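## Task

The hand starts out pinching a flat plastic bar between thumb and index finger. Rotate the bar inside the hand, without setting it down, until its orientation relative to the hand matches the two goal pictures, with the end that currently protrudes further from the pinch pointing the way those pictures show. Only the hand may touch the bar (the wrist camera, its bracket and the arm's final link count as hand); if the bar contacts anything else or comes out of the hand, the task fails. To finish: palm facing straight down, bar held firmly and motionless for a moment, no hand motor reporting "moving", then declare that you are done. A loose hold at the end is a failure.

## Robot and tools

Robot: one arm ending in a right-handed five-finger hand, with a camera, cam_wrist (616x616), on the wrist. Joints from base outward: waist (-2.618 to 3.054 rad), shoulder (0.000 to 3.142), elbow (0.000 to 3.142), wrist pitch (-1.571 to 1.571), wrist yaw (-1.571 to 1.571), wrist roll (-2.094 to 2.094). The elbow never fully straightens.

Frames. Scene frame: origin on the table surface below the arm base, +z up, +y to the left when facing along +x. Reported end_effector_position is in metres, end_effector_quat_wxyz is a quaternion; both refer to the hand point, whose printed position gets less accurate at long reach. The hand point sits 0.05 m in front of the palm, where index pad and thumb tip meet in a pinch. Its own axes: +z along the straightened fingers (fingertips reach 0.06 to 0.07 m beyond it), +y out of the palm, +x across the palm toward the little finger. A fixed wrist bracket on the little-finger side protrudes 0.03 m past the point in +y and 0.11 m across the palm; it can collide. "Palm facing straight down" means the hand's +y points to scene -z.

A row: 14 numbers, each in [-1, 1], optionally followed by 6 stiffness values. Order: dx, dy, dz, rx, ry, rz, little, ring, middle, index, thumb_bend, thumb_turn, force_limit, speed. The first six are an offset (not a pose) in the hand point's own axes, measured from the hand point's measured pose when the action began; every row of one action uses that same start, not the previous row. Scale: 1.0 equals 0.6 m for dx, dy, dz and 180 degrees for the rotation vector rx, ry, rz. Finger and thumb values are absolute targets: -1 open/straight, +1 curled into the palm; thumb_turn -1 is beside the palm, +1 opposite the fingers. A typical pinch is index +0.22, thumb_bend +0.75, thumb_turn +0.57. force_limit maps linearly from roughly 0 N (-1) to 10 N (+1) at the fingertip, 15 N for the two thumb motors; it only stops closing motion. speed maps from near zero (-1) to full (+1), full being 0.6 s for a whole finger stroke. The optional six stiffness numbers (0 to 1) scale each joint's position gain in Joint positions order and persist until changed.

execute_actions(actions): a list of actions; each action is a list of up to 15 rows, one per 1/30 s step, the last row repeated to fill 15 steps. An empty list only returns state and images. Each action lasts 0.5 s.

move(target, speed, blocking): target is one row as above, offset measured from the pose in the latest result that reported one. The hand point travels a straight path there; speed in m/s, 0.002 to 0.5 (default 0.25), rotation capped at twice that in rad/s; path duration 0.5 to 10 s, cut off at 10 s. Hand numbers are sent at the start. It does not avoid obstacles; faster contact and targets further past a contact hit harder. With blocking=false the call returns after 0.5 s; further moves or actions are refused until wait or stop shows it ended. The "move:" line reports done, off_target, moving, held or fault, plus limits (paced: pose clipped; held: a check blocked steps, after which the arm may surge) and distance from target.

wait(seconds): 0 to 10 s, holding the last command; returns early if a running move ends. stop(): brakes a running move (needs room). zoom_image(camera, region): camera "cam_wrist", region [x0, y0, x1, y1] in pixels, at most 504x504. show_instructions(): shows the reference images (goal pictures). finished_scene(scene): ends the current scene, given its number, after the last command has been held; irreversible, and its result reports success and the next task.

Control behaviour. Each step, the commanded pose is clipped to within 70 mm and 16 degrees of the measured pose; position wins over orientation if both can't be met. Large offsets need several actions. Moves along the hand's z finish noticeably off (low and short going toward fingertips, high going back); turns also leave error. A held load can sag and tilt the hand, more each time you command no arm motion. "Hand target" shows where the controller is heading; a "pose unreachable" line means the clearance check altered or blocked the command.

Hand readouts: hand_measured, hand_stopped_by and hand_load_n each give six values in the row's motor order. A motor only starts when its target changes by at least 0.01, then locks on reaching target or force_limit (word: target or force); if blocked, it reads moving, later stalled; fault means it is dead. Locked fingers resist at least 15 N. hand_load_n is positive when pushed open; loads dropping near 0 signal a lost grip. To squeeze harder, raise force_limit and send a more-closed target; to loosen, send a target more open than measured. Close at speed -0.9 or below for gentle grips.

Cautions: keep the bar from touching anything but the hand, never release it, don't knock objects off the table, avoid fast collisions and heavy pushing. Holding loads heats motors: MOTOR HOT from 75 °C, a 10 s arm stop at 90 °C, and at 100 °C the arm loses holding and drops. The world keeps running while you compose replies, with the robot holding its last command.

Each tool is called after "Call:" by a JSON object that holds its "fn" and its "kwargs".

Reference images:

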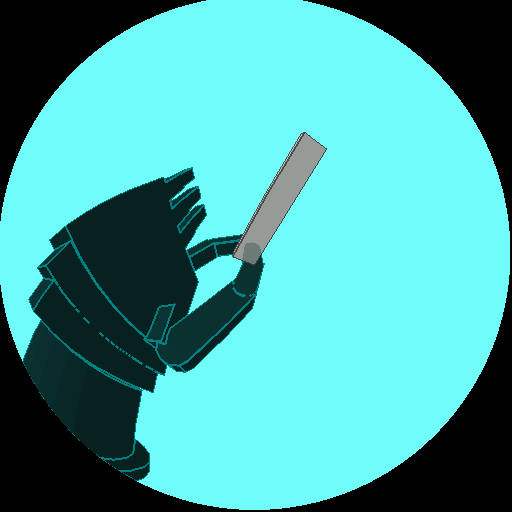

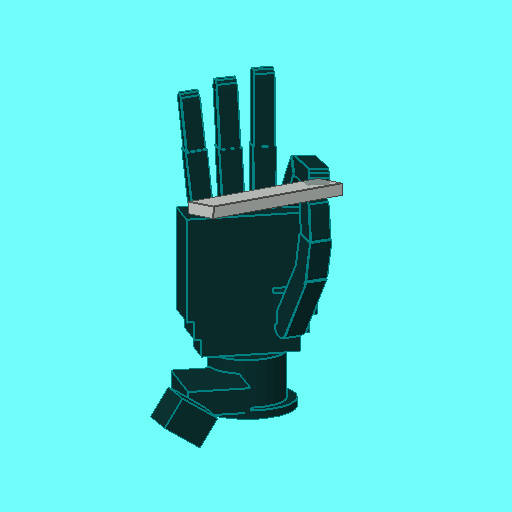

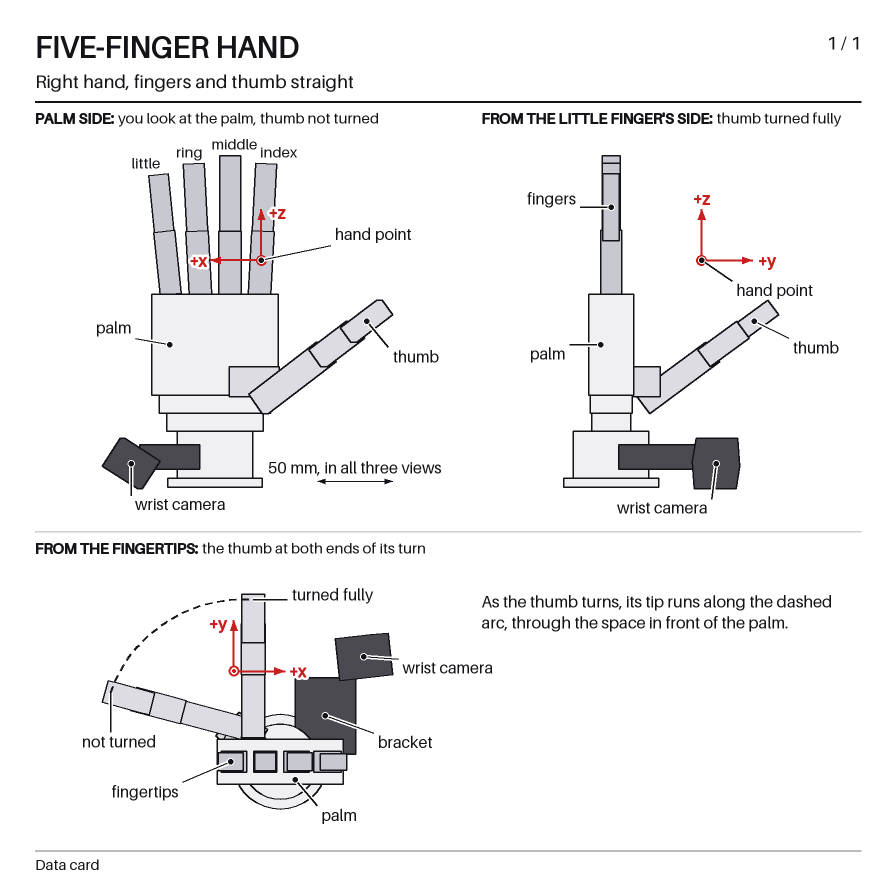

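## Session

Call:
{"fn": "execute_actions", "kwargs": {"actions": []}}

Scene clock: 0.00 s.
end_effector_position=(+0.3448, +0.0062, +0.4159) hand_measured=(-1.000, -1.000, -1.000, +0.104, +0.750, +0.570) hand_load_n=(+0.0, +0.0, +0.0, +6.5, +1.0, +0.0) hand_stopped_by=(target, target, target, target, target, target) hand_force_limit=0.00 hand_speed=-0.80 end_effector_quat_wxyz=(+0.524, -0.480, +0.480, -0.515)
Joint positions: [-0.164  0.78   0.797  0.054 -0.197  0.022]
Joint velocities: [ 0.007  0.022 -0.007 -0.051 -0.022  0.051]
Hand target: +0.345, +0.006, +0.417; +0.525, -0.479, +0.478, -0.516
Joint stiffness scale: [1. 1. 1. 1. 1. 1.]

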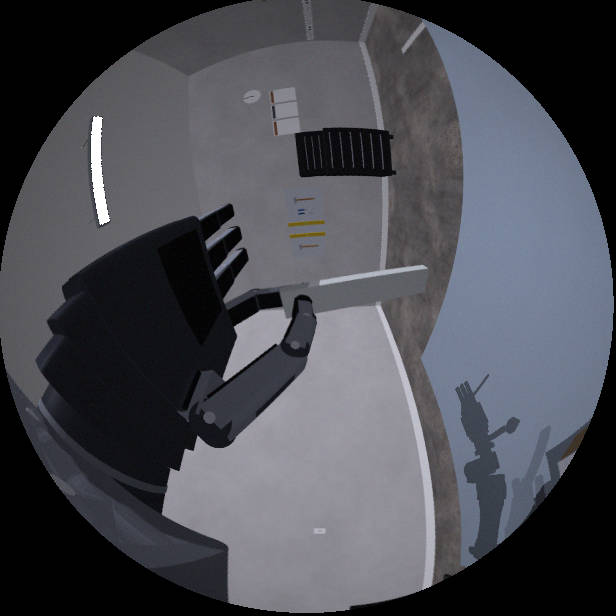

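Call:
{"fn": "move", "kwargs": {"target": [0,0,0,0,0,0.33,-1,-1,-1,0.104,0.75,0.57,0,-0.9]}}

Call:
{"fn": "execute_actions", "kwargs": {"actions": [[[0,0,0,0,0,0,-1,-1,-1,0.094,0.75,0.57,0,-0.95]]]}}

Scene clock: 11.23 s.
end_effector_position=(+0.3430, +0.0084, +0.4211) hand_measured=(-1.000, -1.000, -1.000, +0.104, +0.750, +0.570) hand_load_n=(+0.0, +0.0, +0.0, +6.5, +1.0, +0.0) hand_stopped_by=(target, target, target, target, target, target) hand_force_limit=0.00 hand_speed=-0.90 end_effector_quat_wxyz=(+0.710, -0.183, +0.652, -0.192)
Joint positions: [-0.374  0.802  0.595  0.287 -0.408  1.064]
Joint velocities: [-0.002 -0.012 -0.002  0.051 -0.022  0.007]
Hand target: +0.345, +0.005, +0.416; +0.710, -0.179, +0.655, -0.188
Off the commanded pose: 0.006 m, 1 deg.
Joint stiffness scale: [1. 1. 1. 1. 1. 1.]
move: done

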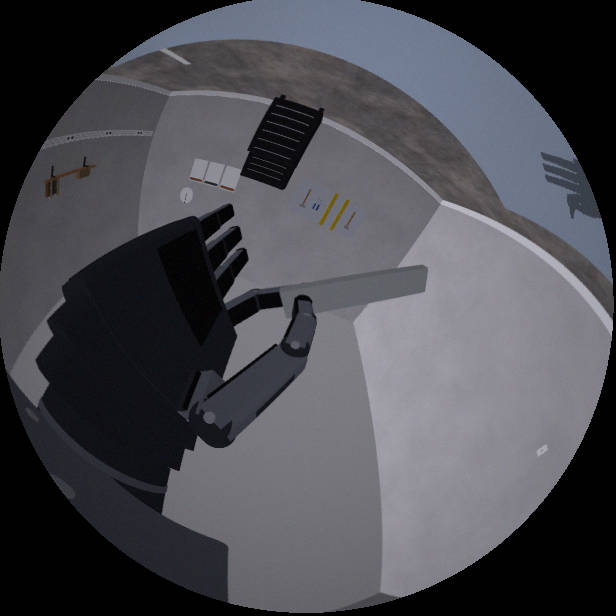

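Scene clock: 11.73 s.
end_effector_position=(+0.3430, +0.0084, +0.4211) hand_measured=(-1.000, -1.000, -1.000, +0.094, +0.750, +0.570) hand_load_n=(+0.0, +0.0, +0.0, +2.5, +1.0, -0.5) hand_stopped_by=(target, target, target, target, target, target) hand_force_limit=0.00 hand_speed=-0.95 end_effector_quat_wxyz=(+0.710, -0.183, +0.652, -0.192)
Joint positions: [-0.374  0.802  0.595  0.287 -0.408  1.064]
Joint velocities: [ 0.007 -0.002  0.002 -0.125 -0.022 -0.051]
Hand target: +0.343, +0.008, +0.421; +0.710, -0.183, +0.652, -0.192
Off the commanded pose: 0.000 m, 0 deg.
Joint stiffness scale: [1. 1. 1. 1. 1. 1.]
Step readings (end_effector_position):
0: (+0.3430, +0.0084, +0.4211)
1: (+0.3430, +0.0084, +0.4211)
2: (+0.3430, +0.0084, +0.4211)
4: (+0.3430, +0.0084, +0.4211)
8: (+0.3430, +0.0084, +0.4211)
15: end_effector_position above

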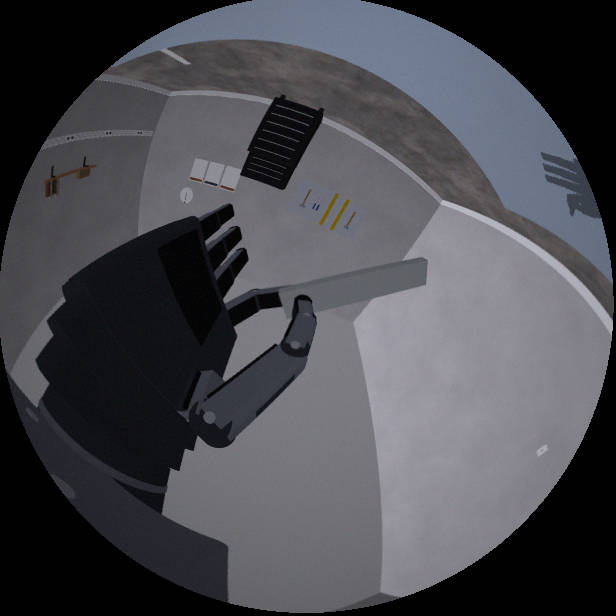

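Already slipping.

Call:
{"fn": "execute_actions", "kwargs": {"actions": []}}

Scene clock: 15.17 s.
end_effector_position=(+0.3430, +0.0084, +0.4211) hand_measured=(-1.000, -1.000, -1.000, +0.094, +0.750, +0.570) hand_load_n=(+0.0, +0.0, +0.0, +2.5, +1.0, -0.5) hand_stopped_by=(target, target, target, target, target, target) hand_force_limit=0.00 hand_speed=-0.95 end_effector_quat_wxyz=(+0.710, -0.183, +0.652, -0.192)
Joint positions: [-0.374  0.802  0.595  0.287 -0.408  1.064]
Joint velocities: [-0.032 -0.002 -0.022 -0.051 -0.081 -0.051]
Hand target: +0.343, +0.008, +0.421; +0.710, -0.183, +0.652, -0.192
Off the commanded pose: 0.000 m, 0 deg.
Joint stiffness scale: [1. 1. 1. 1. 1. 1.]

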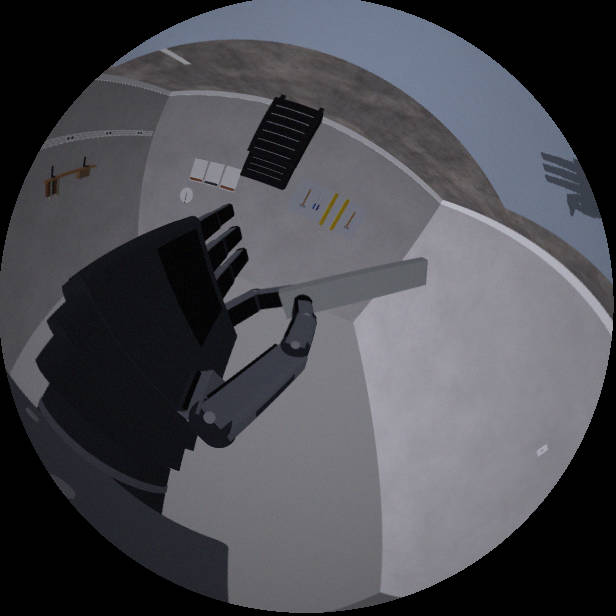

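Near threshold; rolling further should drag it.

Call:
{"fn": "move", "kwargs": {"target": [0,0,0,0,0,0.12,-1,-1,-1,0.092,0.75,0.57,0,-0.95], "speed": 0.15}}

Scene clock: 25.70 s.
end_effector_position=(+0.3420, +0.0070, +0.4233) hand_measured=(-1.000, -1.000, -1.000, +0.092, +0.750, +0.570) hand_load_n=(+0.0, +0.0, +0.0, +2.0, +0.5, -0.5) hand_stopped_by=(target, target, target, target, target, target) hand_force_limit=0.00 hand_speed=-0.95 end_effector_quat_wxyz=(+0.732, -0.061, +0.676, -0.060)
Joint positions: [-0.363  0.802  0.513  0.362 -0.397  1.427]
Joint velocities: [-0.002  0.012  0.022 -0.037 -0.007 -0.022]
Hand target: +0.343, +0.008, +0.421; +0.734, -0.058, +0.675, -0.056
Off the commanded pose: 0.003 m, 1 deg.
Joint stiffness scale: [1. 1. 1. 1. 1. 1.]
move: done

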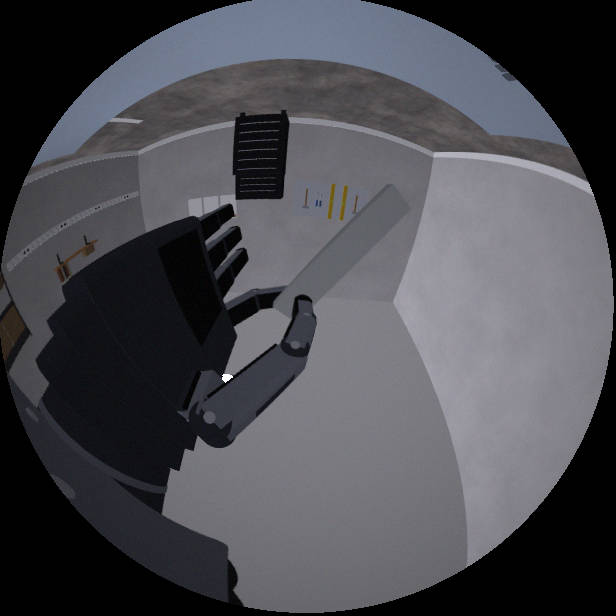

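Call:
{"fn": "move", "kwargs": {"target": [0,0,0,0,0,0.08,-1,-1,-1,0.092,0.75,0.57,0,-0.95], "speed": 0.1}}

Scene clock: 36.27 s.
end_effector_position=(+0.3427, +0.0054, +0.4231) hand_measured=(-1.000, -1.000, -1.000, +0.092, +0.750, +0.570) hand_load_n=(+0.0, +0.0, +0.0, +2.0, +0.5, -0.5) hand_stopped_by=(target, target, target, target, target, target) hand_force_limit=0.00 hand_speed=-0.95 end_effector_quat_wxyz=(+0.729, +0.021, +0.683, +0.029)
Joint positions: [-0.331  0.802  0.468  0.393 -0.366  1.662]
Joint velocities: [-0.012  0.012  0.007  0.051  0.022  0.037]
Hand target: +0.342, +0.007, +0.423; +0.733, +0.024, +0.679, +0.032
Off the commanded pose: 0.002 m, 1 deg.
Joint stiffness scale: [1. 1. 1. 1. 1. 1.]
move: done

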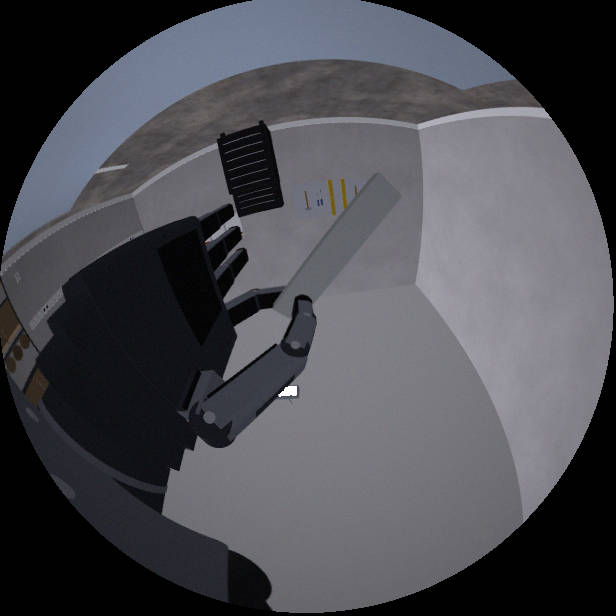

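Call:
{"fn": "move", "kwargs": {"target": [0,0,0,0,0,0.055,-1,-1,-1,0.092,0.75,0.57,0,-0.95], "speed": 0.1}}

Scene clock: 40.27 s.
end_effector_position=(+0.3441, +0.0037, +0.4221) hand_measured=(-1.000, -1.000, -1.000, +0.092, +0.750, +0.570) hand_load_n=(+0.0, +0.0, +0.0, +2.0, +0.5, -0.5) hand_stopped_by=(target, target, target, target, target, target) hand_force_limit=0.00 hand_speed=-0.95 end_effector_quat_wxyz=(+0.719, +0.078, +0.685, +0.089)
Joint positions: [-0.3    0.802  0.444  0.4   -0.336  1.82 ]
Joint velocities: [-0.007 -0.002 -0.017  0.007  0.022 -0.007]
Hand target: +0.343, +0.005, +0.423; +0.724, +0.080, +0.679, +0.092
Off the commanded pose: 0.002 m, 1 deg.
Joint stiffness scale: [1. 1. 1. 1. 1. 1.]
move: done

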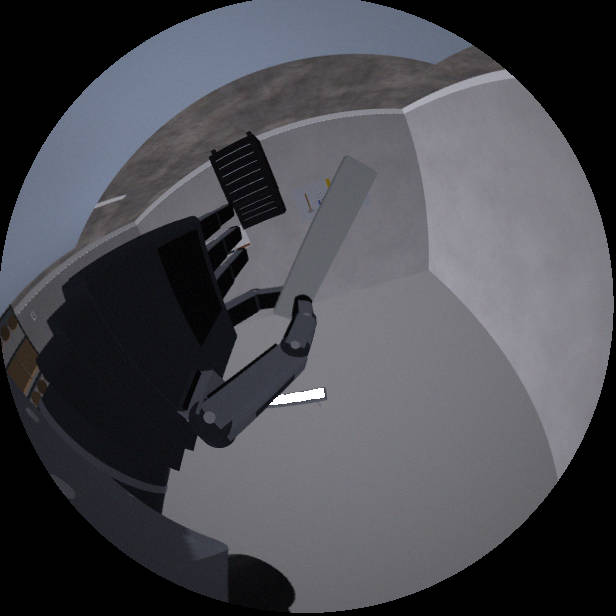

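Call:
{"fn": "move", "kwargs": {"target": [0,0,0,0,-0.015,-0.58,-1,-1,-1,0.106,0.75,0.57,0.5,-0.95], "speed": 0.3}}

Scene clock: 49.10 s.
end_effector_position=(+0.3462, +0.0029, +0.4106) hand_measured=(-1.000, -1.000, -1.000, +0.104, +0.750, +0.570) hand_load_n=(+0.0, +0.0, +0.0, +6.5, +1.0, -0.5) hand_stopped_by=(target, target, target, target, target, target) hand_force_limit=0.50 hand_speed=-0.95 end_effector_quat_wxyz=(+0.523, -0.494, +0.476, -0.505)
Joint positions: [-0.214  0.802  0.806  0.046 -0.276  0.012]
Joint velocities: [-0.007 -0.007  0.022 -0.007 -0.022 -0.007]
Hand target: +0.344, +0.004, +0.422; +0.525, -0.492, +0.466, -0.515
Off the commanded pose: 0.012 m, 2 deg.
Joint stiffness scale: [1. 1. 1. 1. 1. 1.]
move: off_target

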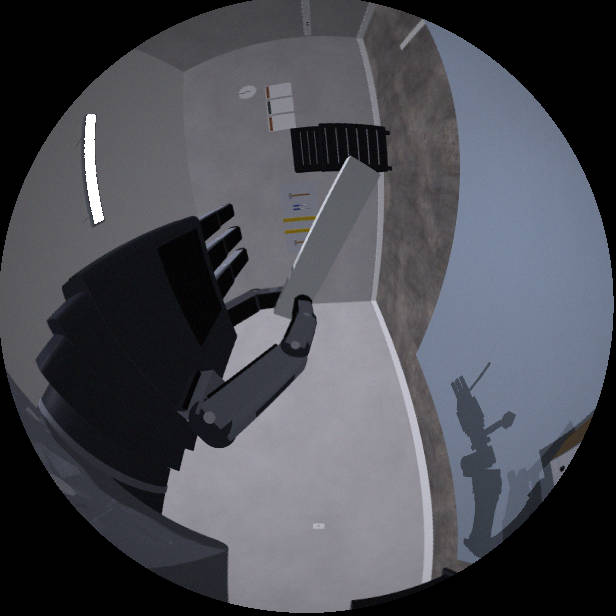

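Small correction, re-clamp, level.

Call:
{"fn": "execute_actions", "kwargs": {"actions": [[[0,0,0,0,0,0,-1,-1,-1,0.094,0.75,0.57,0.5,-0.95]],[[0,0,0,-0.018,0,0,-1,-1,-1,0.11,0.75,0.57,0.6,-0.95]],[[0,0,0,0,0,0,-1,-1,-1,0.11,0.75,0.57,0.6,-0.95]]]}}

Scene clock: 54.67 s.
end_effector_position=(+0.3438, +0.0024, +0.4075) hand_measured=(-1.000, -1.000, -1.000, +0.106, +0.748, +0.570) hand_load_n=(+0.0, +0.0, +0.0, +7.5, +2.0, +0.0) hand_stopped_by=(target, target, target, force, target, target) hand_force_limit=0.60 hand_speed=-0.95 end_effector_quat_wxyz=(+0.510, -0.507, +0.491, -0.492)
Joint positions: [-0.214  0.817  0.858 -0.048 -0.274  0.   ]
Joint velocities: [-0.002 -0.022 -0.002 -0.051  0.022  0.051]
Hand target: +0.344, +0.002, +0.408; +0.510, -0.507, +0.491, -0.492
Off the commanded pose: 0.000 m, 0 deg.
Joint stiffness scale: [1. 1. 1. 1. 1. 1.]
Step readings (end_effector_position; steps 1 to 15: 1st action; 16 to 30: 2nd action; 31 to 45: 3rd action):
0: (+0.3463, +0.0024, +0.4103)
1: (+0.3463, +0.0024, +0.4103)
2: (+0.3463, +0.0024, +0.4103)
4: (+0.3463, +0.0024, +0.4103)
8: (+0.3463, +0.0024, +0.4103)
15: (+0.3463, +0.0024, +0.4103)
16: (+0.3459, +0.0024, +0.4097)
17: (+0.3457, +0.0024, +0.4096)
19: (+0.3459, +0.0022, +0.4121)
23: (+0.3448, +0.0023, +0.4125)
30: (+0.3438, +0.0024, +0.4076)
31: (+0.3438, +0.0024, +0.4075)
32: (+0.3438, +0.0024, +0.4075)
34: (+0.3438, +0.0024, +0.4075)
38: (+0.3438, +0.0024, +0.4075)
45: end_effector_position above

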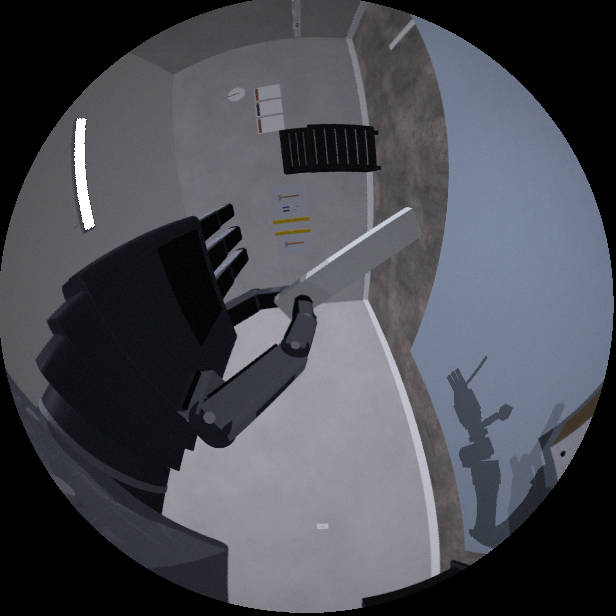

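Redo.

Call:
{"fn": "move", "kwargs": {"target": [0,0,0,0,0,0.45,-1,-1,-1,0.11,0.75,0.57,0.6,-0.95], "speed": 0.3}}

Call:
{"fn": "execute_actions", "kwargs": {"actions": [[[0,0,0,0,0,0,-1,-1,-1,0.094,0.75,0.57,0.6,-0.96]]]}}

Call:
{"fn": "move", "kwargs": {"target": [0,0,0,0,0,0.05,-1,-1,-1,0.094,0.75,0.57,0.6,-0.95], "speed": 0.06}}

Scene clock: 65.73 s.
end_effector_position=(+0.3416, +0.0013, +0.4119) hand_measured=(-1.000, -1.000, -1.000, +0.106, +0.748, +0.570) hand_load_n=(+0.0, +0.0, +0.0, +7.5, +2.0, -0.5) hand_stopped_by=(target, target, target, force, target, target) hand_force_limit=0.60 hand_speed=-0.95 end_effector_quat_wxyz=(+0.707, -0.070, +0.702, -0.048)
Joint positions: [-0.423  0.817  0.552  0.259 -0.48   1.4  ]
Joint velocities: [-0.017 -0.002  0.002  0.022  0.022 -0.037]
Hand target: +0.344, +0.002, +0.408; +0.707, -0.067, +0.703, -0.042
Off the commanded pose: 0.005 m, 1 deg.
Joint stiffness scale: [1. 1. 1. 1. 1. 1.]
move: done

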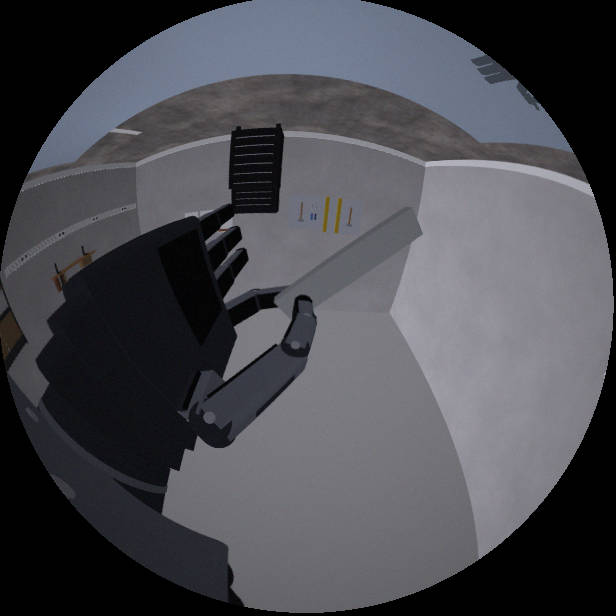

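Scene clock: 66.23 s.
end_effector_position=(+0.3416, +0.0013, +0.4120) hand_measured=(-1.000, -1.000, -1.000, +0.094, +0.748, +0.570) hand_load_n=(+0.0, +0.0, +0.0, +2.5, +1.0, -0.5) hand_stopped_by=(target, target, target, target, target, target) hand_force_limit=0.60 hand_speed=-0.96 end_effector_quat_wxyz=(+0.707, -0.070, +0.702, -0.048)
Joint positions: [-0.423  0.817  0.552  0.259 -0.48   1.4  ]
Joint velocities: [-0.007 -0.007 -0.007 -0.051 -0.066 -0.022]
Hand target: +0.342, +0.001, +0.412; +0.707, -0.070, +0.702, -0.048
Off the commanded pose: 0.000 m, 0 deg.
Joint stiffness scale: [1. 1. 1. 1. 1. 1.]
Step readings (end_effector_position):
0: (+0.3416, +0.0013, +0.4119)
1: (+0.3416, +0.0013, +0.4120)
2: (+0.3416, +0.0013, +0.4120)
4: (+0.3416, +0.0013, +0.4120)
8: (+0.3416, +0.0013, +0.4120)
15: end_effector_position above

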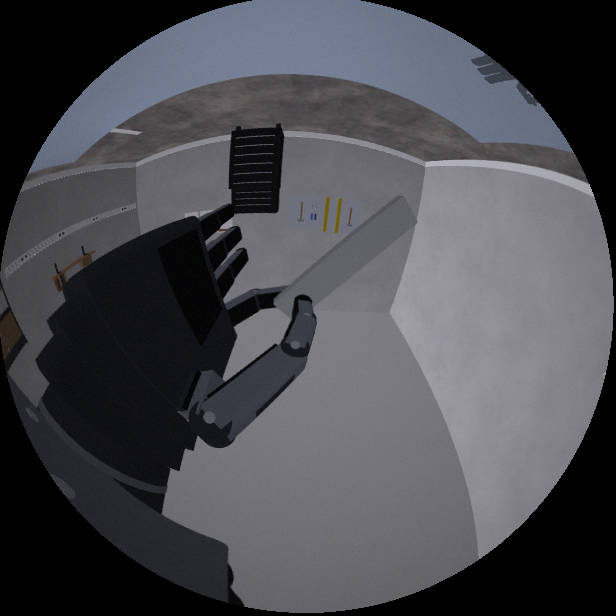

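Scene clock: 67.83 s.
end_effector_position=(+0.3427, -0.0010, +0.4107) hand_measured=(-1.000, -1.000, -1.000, +0.094, +0.748, +0.570) hand_load_n=(+0.0, +0.0, +0.0, +2.5, +1.0, -0.5) hand_stopped_by=(target, target, target, target, target, target) hand_force_limit=0.60 hand_speed=-0.95 end_effector_quat_wxyz=(+0.703, -0.017, +0.711, +0.006)
Joint positions: [-0.413  0.817  0.526  0.267 -0.47   1.545]
Joint velocities: [ 0.012  0.007 -0.017 -0.037  0.022  0.022]
Hand target: +0.341, +0.001, +0.412; +0.709, -0.015, +0.705, +0.007
Off the commanded pose: 0.003 m, 1 deg.
Joint stiffness scale: [1. 1. 1. 1. 1. 1.]
move: done

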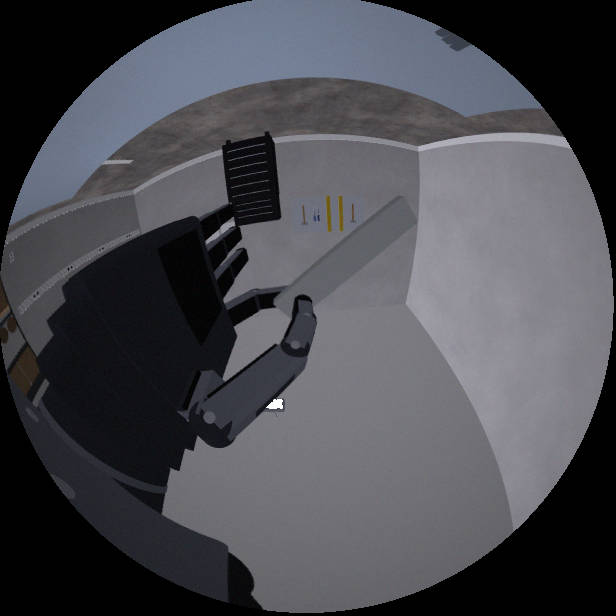

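Call:
{"fn": "move", "kwargs": {"target": [0,0,0,0,0,0.07,-1,-1,-1,0.094,0.75,0.57,0.6,-0.95], "speed": 0.07}}

Scene clock: 73.13 s.
end_effector_position=(+0.3455, -0.0036, +0.4069) hand_measured=(-1.000, -1.000, -1.000, +0.094, +0.750, +0.570) hand_load_n=(+0.0, +0.0, +0.0, +2.5, +0.5, -0.5) hand_stopped_by=(target, target, target, target, target, target) hand_force_limit=0.60 hand_speed=-0.95 end_effector_quat_wxyz=(+0.690, +0.061, +0.717, +0.081)
Joint positions: [-0.381  0.817  0.488  0.28  -0.438  1.753]
Joint velocities: [-0.007 -0.007 -0.007 -0.066  0.051  0.051]
Hand target: +0.343, -0.001, +0.411; +0.698, +0.061, +0.709, +0.083
Off the commanded pose: 0.005 m, 1 deg.
Joint stiffness scale: [1. 1. 1. 1. 1. 1.]
move: done

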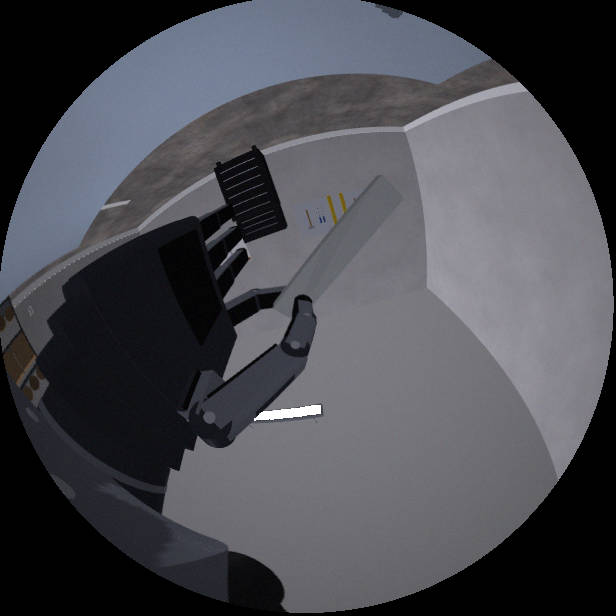

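Call:
{"fn": "move", "kwargs": {"target": [0,0,0,0,0,0.04,-1,-1,-1,0.094,0.75,0.57,0.6,-0.95], "speed": 0.06}}

Scene clock: 83.60 s.
end_effector_position=(+0.3472, -0.0058, +0.4065) hand_measured=(-1.000, -1.000, -1.000, +0.094, +0.750, +0.570) hand_load_n=(+0.0, +0.0, +0.0, +2.5, +0.5, -0.5) hand_stopped_by=(target, target, target, target, target, target) hand_force_limit=0.60 hand_speed=-0.95 end_effector_quat_wxyz=(+0.680, +0.104, +0.715, +0.121)
Joint positions: [-0.36   0.817  0.475  0.282 -0.418  1.867]
Joint velocities: [ 0.012 -0.022 -0.012 -0.022  0.022  0.007]
Hand target: +0.345, -0.004, +0.407; +0.684, +0.106, +0.711, +0.125
Off the commanded pose: 0.003 m, 1 deg.
Joint stiffness scale: [1. 1. 1. 1. 1. 1.]
move: done

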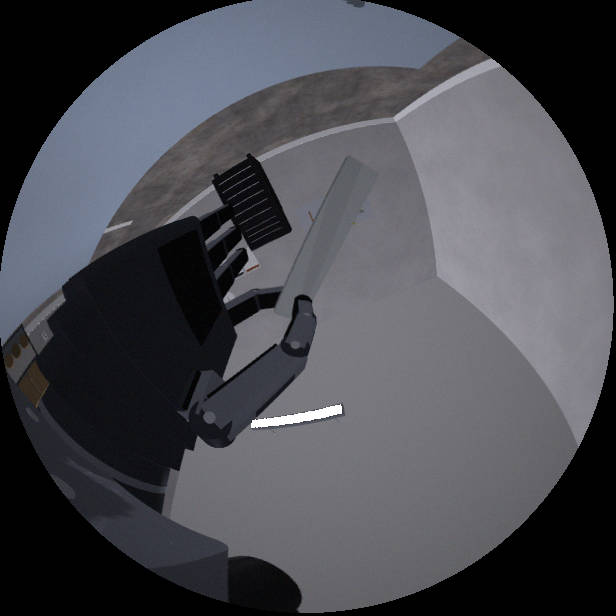

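Accept (about 4° over).

Call:
{"fn": "move", "kwargs": {"target": [0,0,0,0,-0.01,-0.607,-1,-1,-1,0.11,0.75,0.57,0.6,-0.95], "speed": 0.3}}

Scene clock: 103.27 s.
end_effector_position=(+0.3480, -0.0063, +0.3964) hand_measured=(-1.000, -1.000, -1.000, +0.106, +0.750, +0.570) hand_load_n=(+0.0, +0.0, +0.0, +8.0, +1.0, -0.5) hand_stopped_by=(target, target, target, force, target, target) hand_force_limit=0.60 hand_speed=-0.95 end_effector_quat_wxyz=(+0.502, -0.522, +0.499, -0.476)
Joint positions: [-0.273  0.862  0.877 -0.071 -0.348 -0.016]
Joint velocities: [-0.007 -0.002  0.012 -0.066 -0.037 -0.051]
Hand target: +0.347, -0.005, +0.406; +0.503, -0.521, +0.490, -0.485
Off the commanded pose: 0.010 m, 1 deg.
Joint stiffness scale: [1. 1. 1. 1. 1. 1.]
move: done

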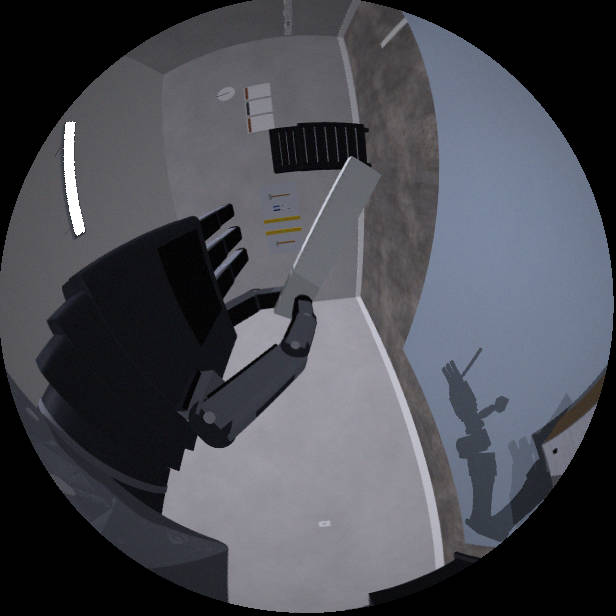

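Call:
{"fn": "finished_scene", "kwargs": {"scene": 1}}

The scene is finished: the task was done.


## Next scene

Same job with a flat steel bar pinched between thumb and index finger: rotate it within the hand to the orientation in the two goal pictures, the end now protruding further from the pinch pointing as pictured. Contact with anything except the hand (wrist camera, bracket and last arm link included), or the bar leaving the hand, means failure. Finish with the palm straight down, the bar gripped firmly and still for a moment, no hand motor showing "moving", then say you are done. If the grip is not firm at the end, the task fails.

Call:
{"fn": "show_instructions", "kwargs": {}}

Call:
{"fn": "execute_actions", "kwargs": {"actions": []}}

Reference images for this scene: goal picture from the wrist camera place, goal picture looking into the palm, FIVE-FINGER HAND page 1.

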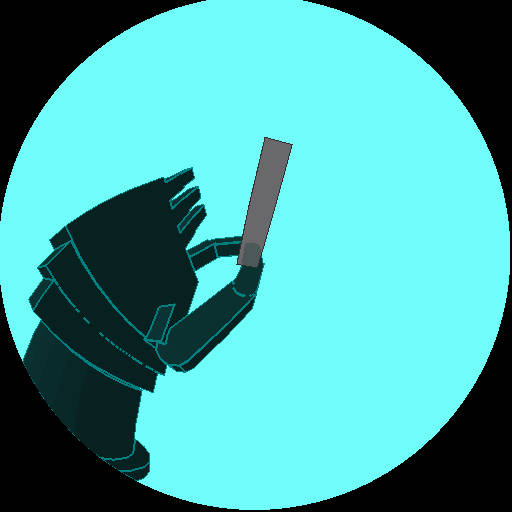

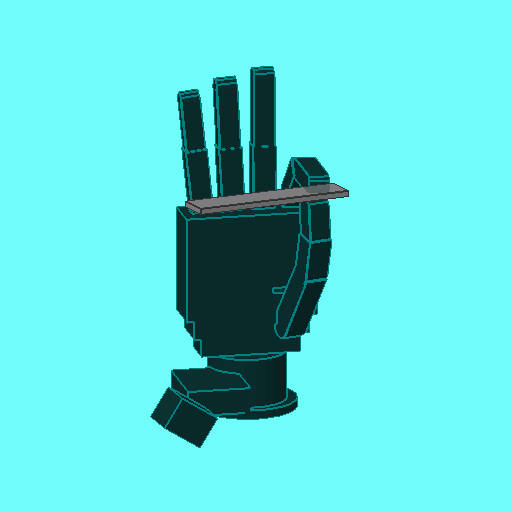

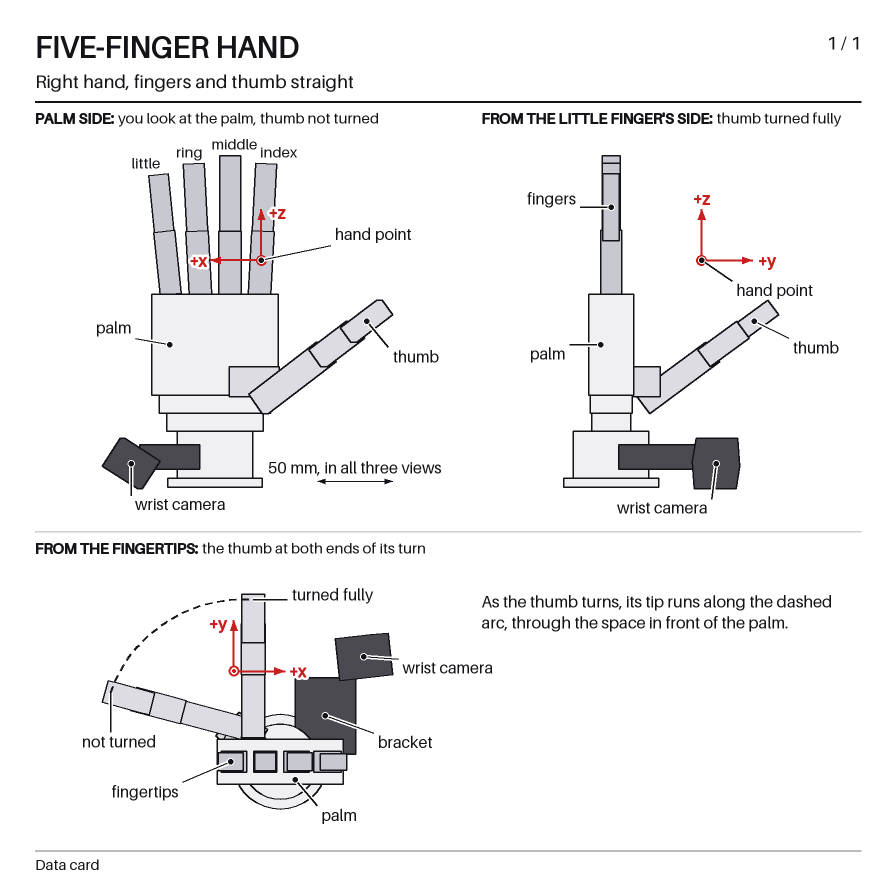

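Scene clock: 0.00 s.
end_effector_position=(+0.3452, -0.0053, +0.3886) hand_measured=(-1.000, -1.000, -1.000, +0.168, +0.750, +0.570) hand_load_n=(+0.0, +0.0, +0.0, +7.0, +0.5, -0.5) hand_stopped_by=(target, target, target, target, target, target) hand_force_limit=0.00 hand_speed=-0.80 end_effector_quat_wxyz=(+0.497, -0.483, +0.515, -0.504)
Joint positions: [-0.179  0.786  0.769  0.01  -0.166  0.023]
Joint velocities: [-0.017 -0.012  0.002  0.022  0.051  0.022]
Hand target: +0.345, -0.005, +0.388; +0.497, -0.483, +0.515, -0.504
Joint stiffness scale: [1. 1. 1. 1. 1. 1.]

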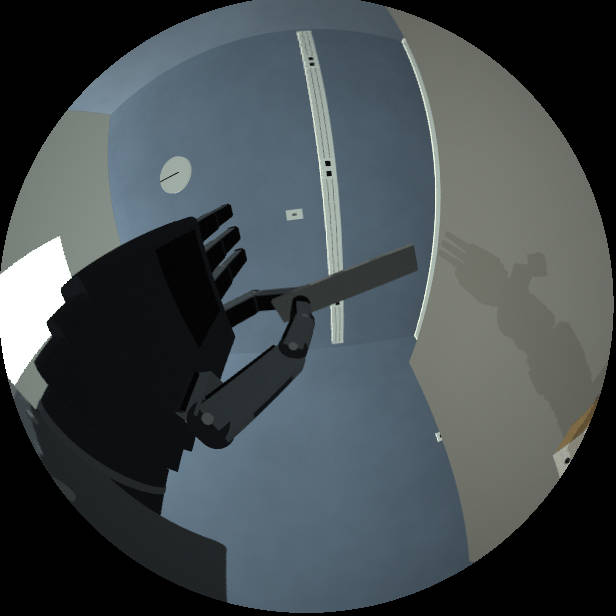

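Call:
{"fn": "move", "kwargs": {"target": [0,0,0,0,0,0.45,-1,-1,-1,0.16,0.75,0.57,0,-0.95], "speed": 0.2}}

Scene clock: 7.00 s.
end_effector_position=(+0.3422, -0.0065, +0.3934) hand_measured=(-1.000, -1.000, -1.000, +0.160, +0.750, +0.570) hand_load_n=(+0.0, +0.0, +0.0, +3.5, +0.5, -0.5) hand_stopped_by=(target, target, target, target, target, target) hand_force_limit=0.00 hand_speed=-0.95 end_effector_quat_wxyz=(+0.706, -0.037, +0.704, -0.066)
Joint positions: [-0.393  0.786  0.464  0.317 -0.379  1.423]
Joint velocities: [-0.012 -0.012 -0.017 -0.037 -0.125  0.066]
Hand target: +0.345, -0.006, +0.389; +0.706, -0.032, +0.705, -0.060
Off the commanded pose: 0.006 m, 1 deg.
Joint stiffness scale: [1. 1. 1. 1. 1. 1.]
move: done

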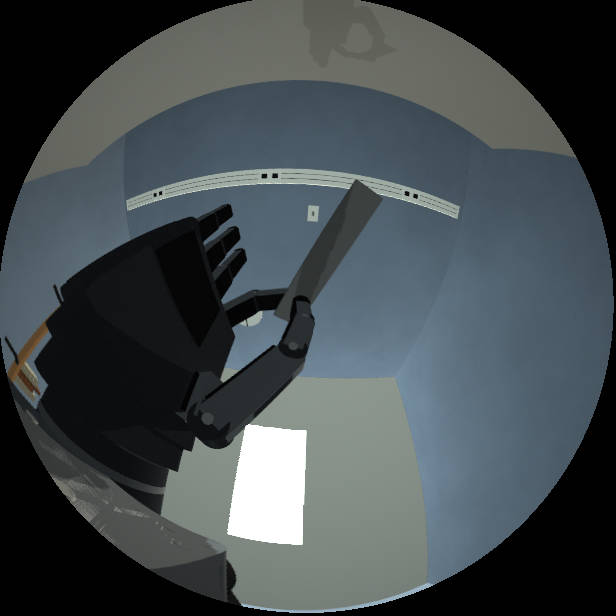

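Call:
{"fn": "move", "kwargs": {"target": [0,0,0,0,0,0.09,-1,-1,-1,0.16,0.75,0.57,0,-0.95], "speed": 0.1}}

Scene clock: 16.00 s.
end_effector_position=(+0.3438, -0.0088, +0.3902) hand_measured=(-1.000, -1.000, -1.000, +0.160, +0.750, +0.570) hand_load_n=(+0.0, +0.0, +0.0, +3.5, +0.5, -0.5) hand_stopped_by=(target, target, target, target, target, target) hand_force_limit=0.00 hand_speed=-0.95 end_effector_quat_wxyz=(+0.700, +0.061, +0.711, +0.032)
Joint positions: [-0.353  0.786  0.41   0.346 -0.338  1.691]
Joint velocities: [-0.017 -0.007 -0.007 -0.037 -0.022  0.022]
Hand target: +0.342, -0.007, +0.393; +0.708, +0.062, +0.703, +0.034
Off the commanded pose: 0.004 m, 1 deg.
Joint stiffness scale: [1. 1. 1. 1. 1. 1.]
move: done

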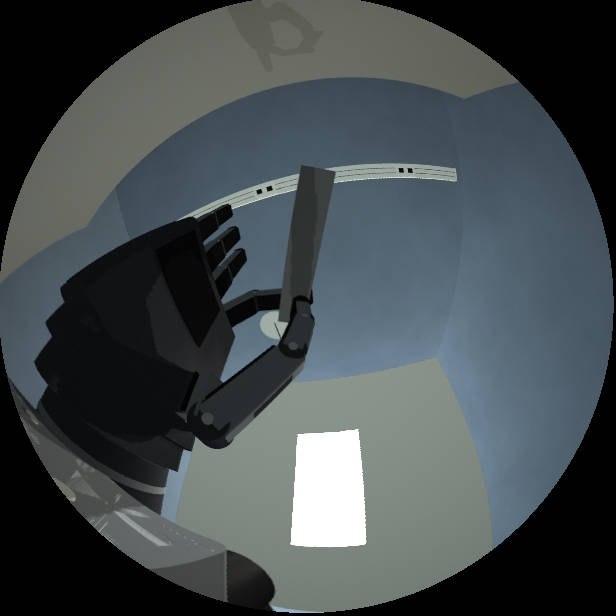

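Similar ~4° over. Clamp hard, return gently.

Call:
{"fn": "move", "kwargs": {"target": [0,0,0,0,-0.008,-0.546,-1,-1,-1,0.2,0.75,0.57,1,-0.9], "speed": 0.15}}

Scene clock: 30.17 s.
end_effector_position=(+0.3440, -0.0092, +0.3798) hand_measured=(-1.000, -1.000, -1.000, +0.174, +0.750, +0.570) hand_load_n=(+0.0, +0.0, +0.0, +9.5, +1.5, -0.5) hand_stopped_by=(target, target, target, force, target, target) hand_force_limit=1.00 hand_speed=-0.90 end_effector_quat_wxyz=(+0.488, -0.499, +0.512, -0.501)
Joint positions: [-0.211  0.793  0.768 -0.008 -0.211 -0.007]
Joint velocities: [-0.017  0.007 -0.002 -0.022 -0.007 -0.066]
Hand target: +0.344, -0.008, +0.390; +0.490, -0.497, +0.503, -0.509
Off the commanded pose: 0.010 m, 1 deg.
Joint stiffness scale: [1. 1. 1. 1. 1. 1.]
move: done

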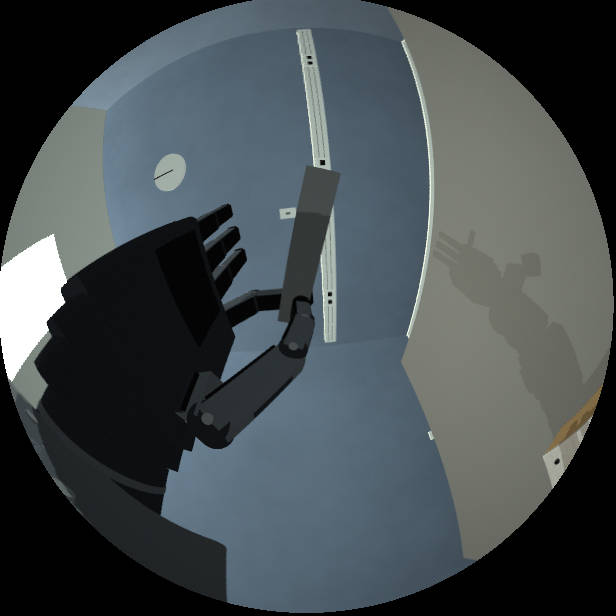

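Call:
{"fn": "finished_scene", "kwargs": {"scene": 2}}

The scene is finished: the task was done.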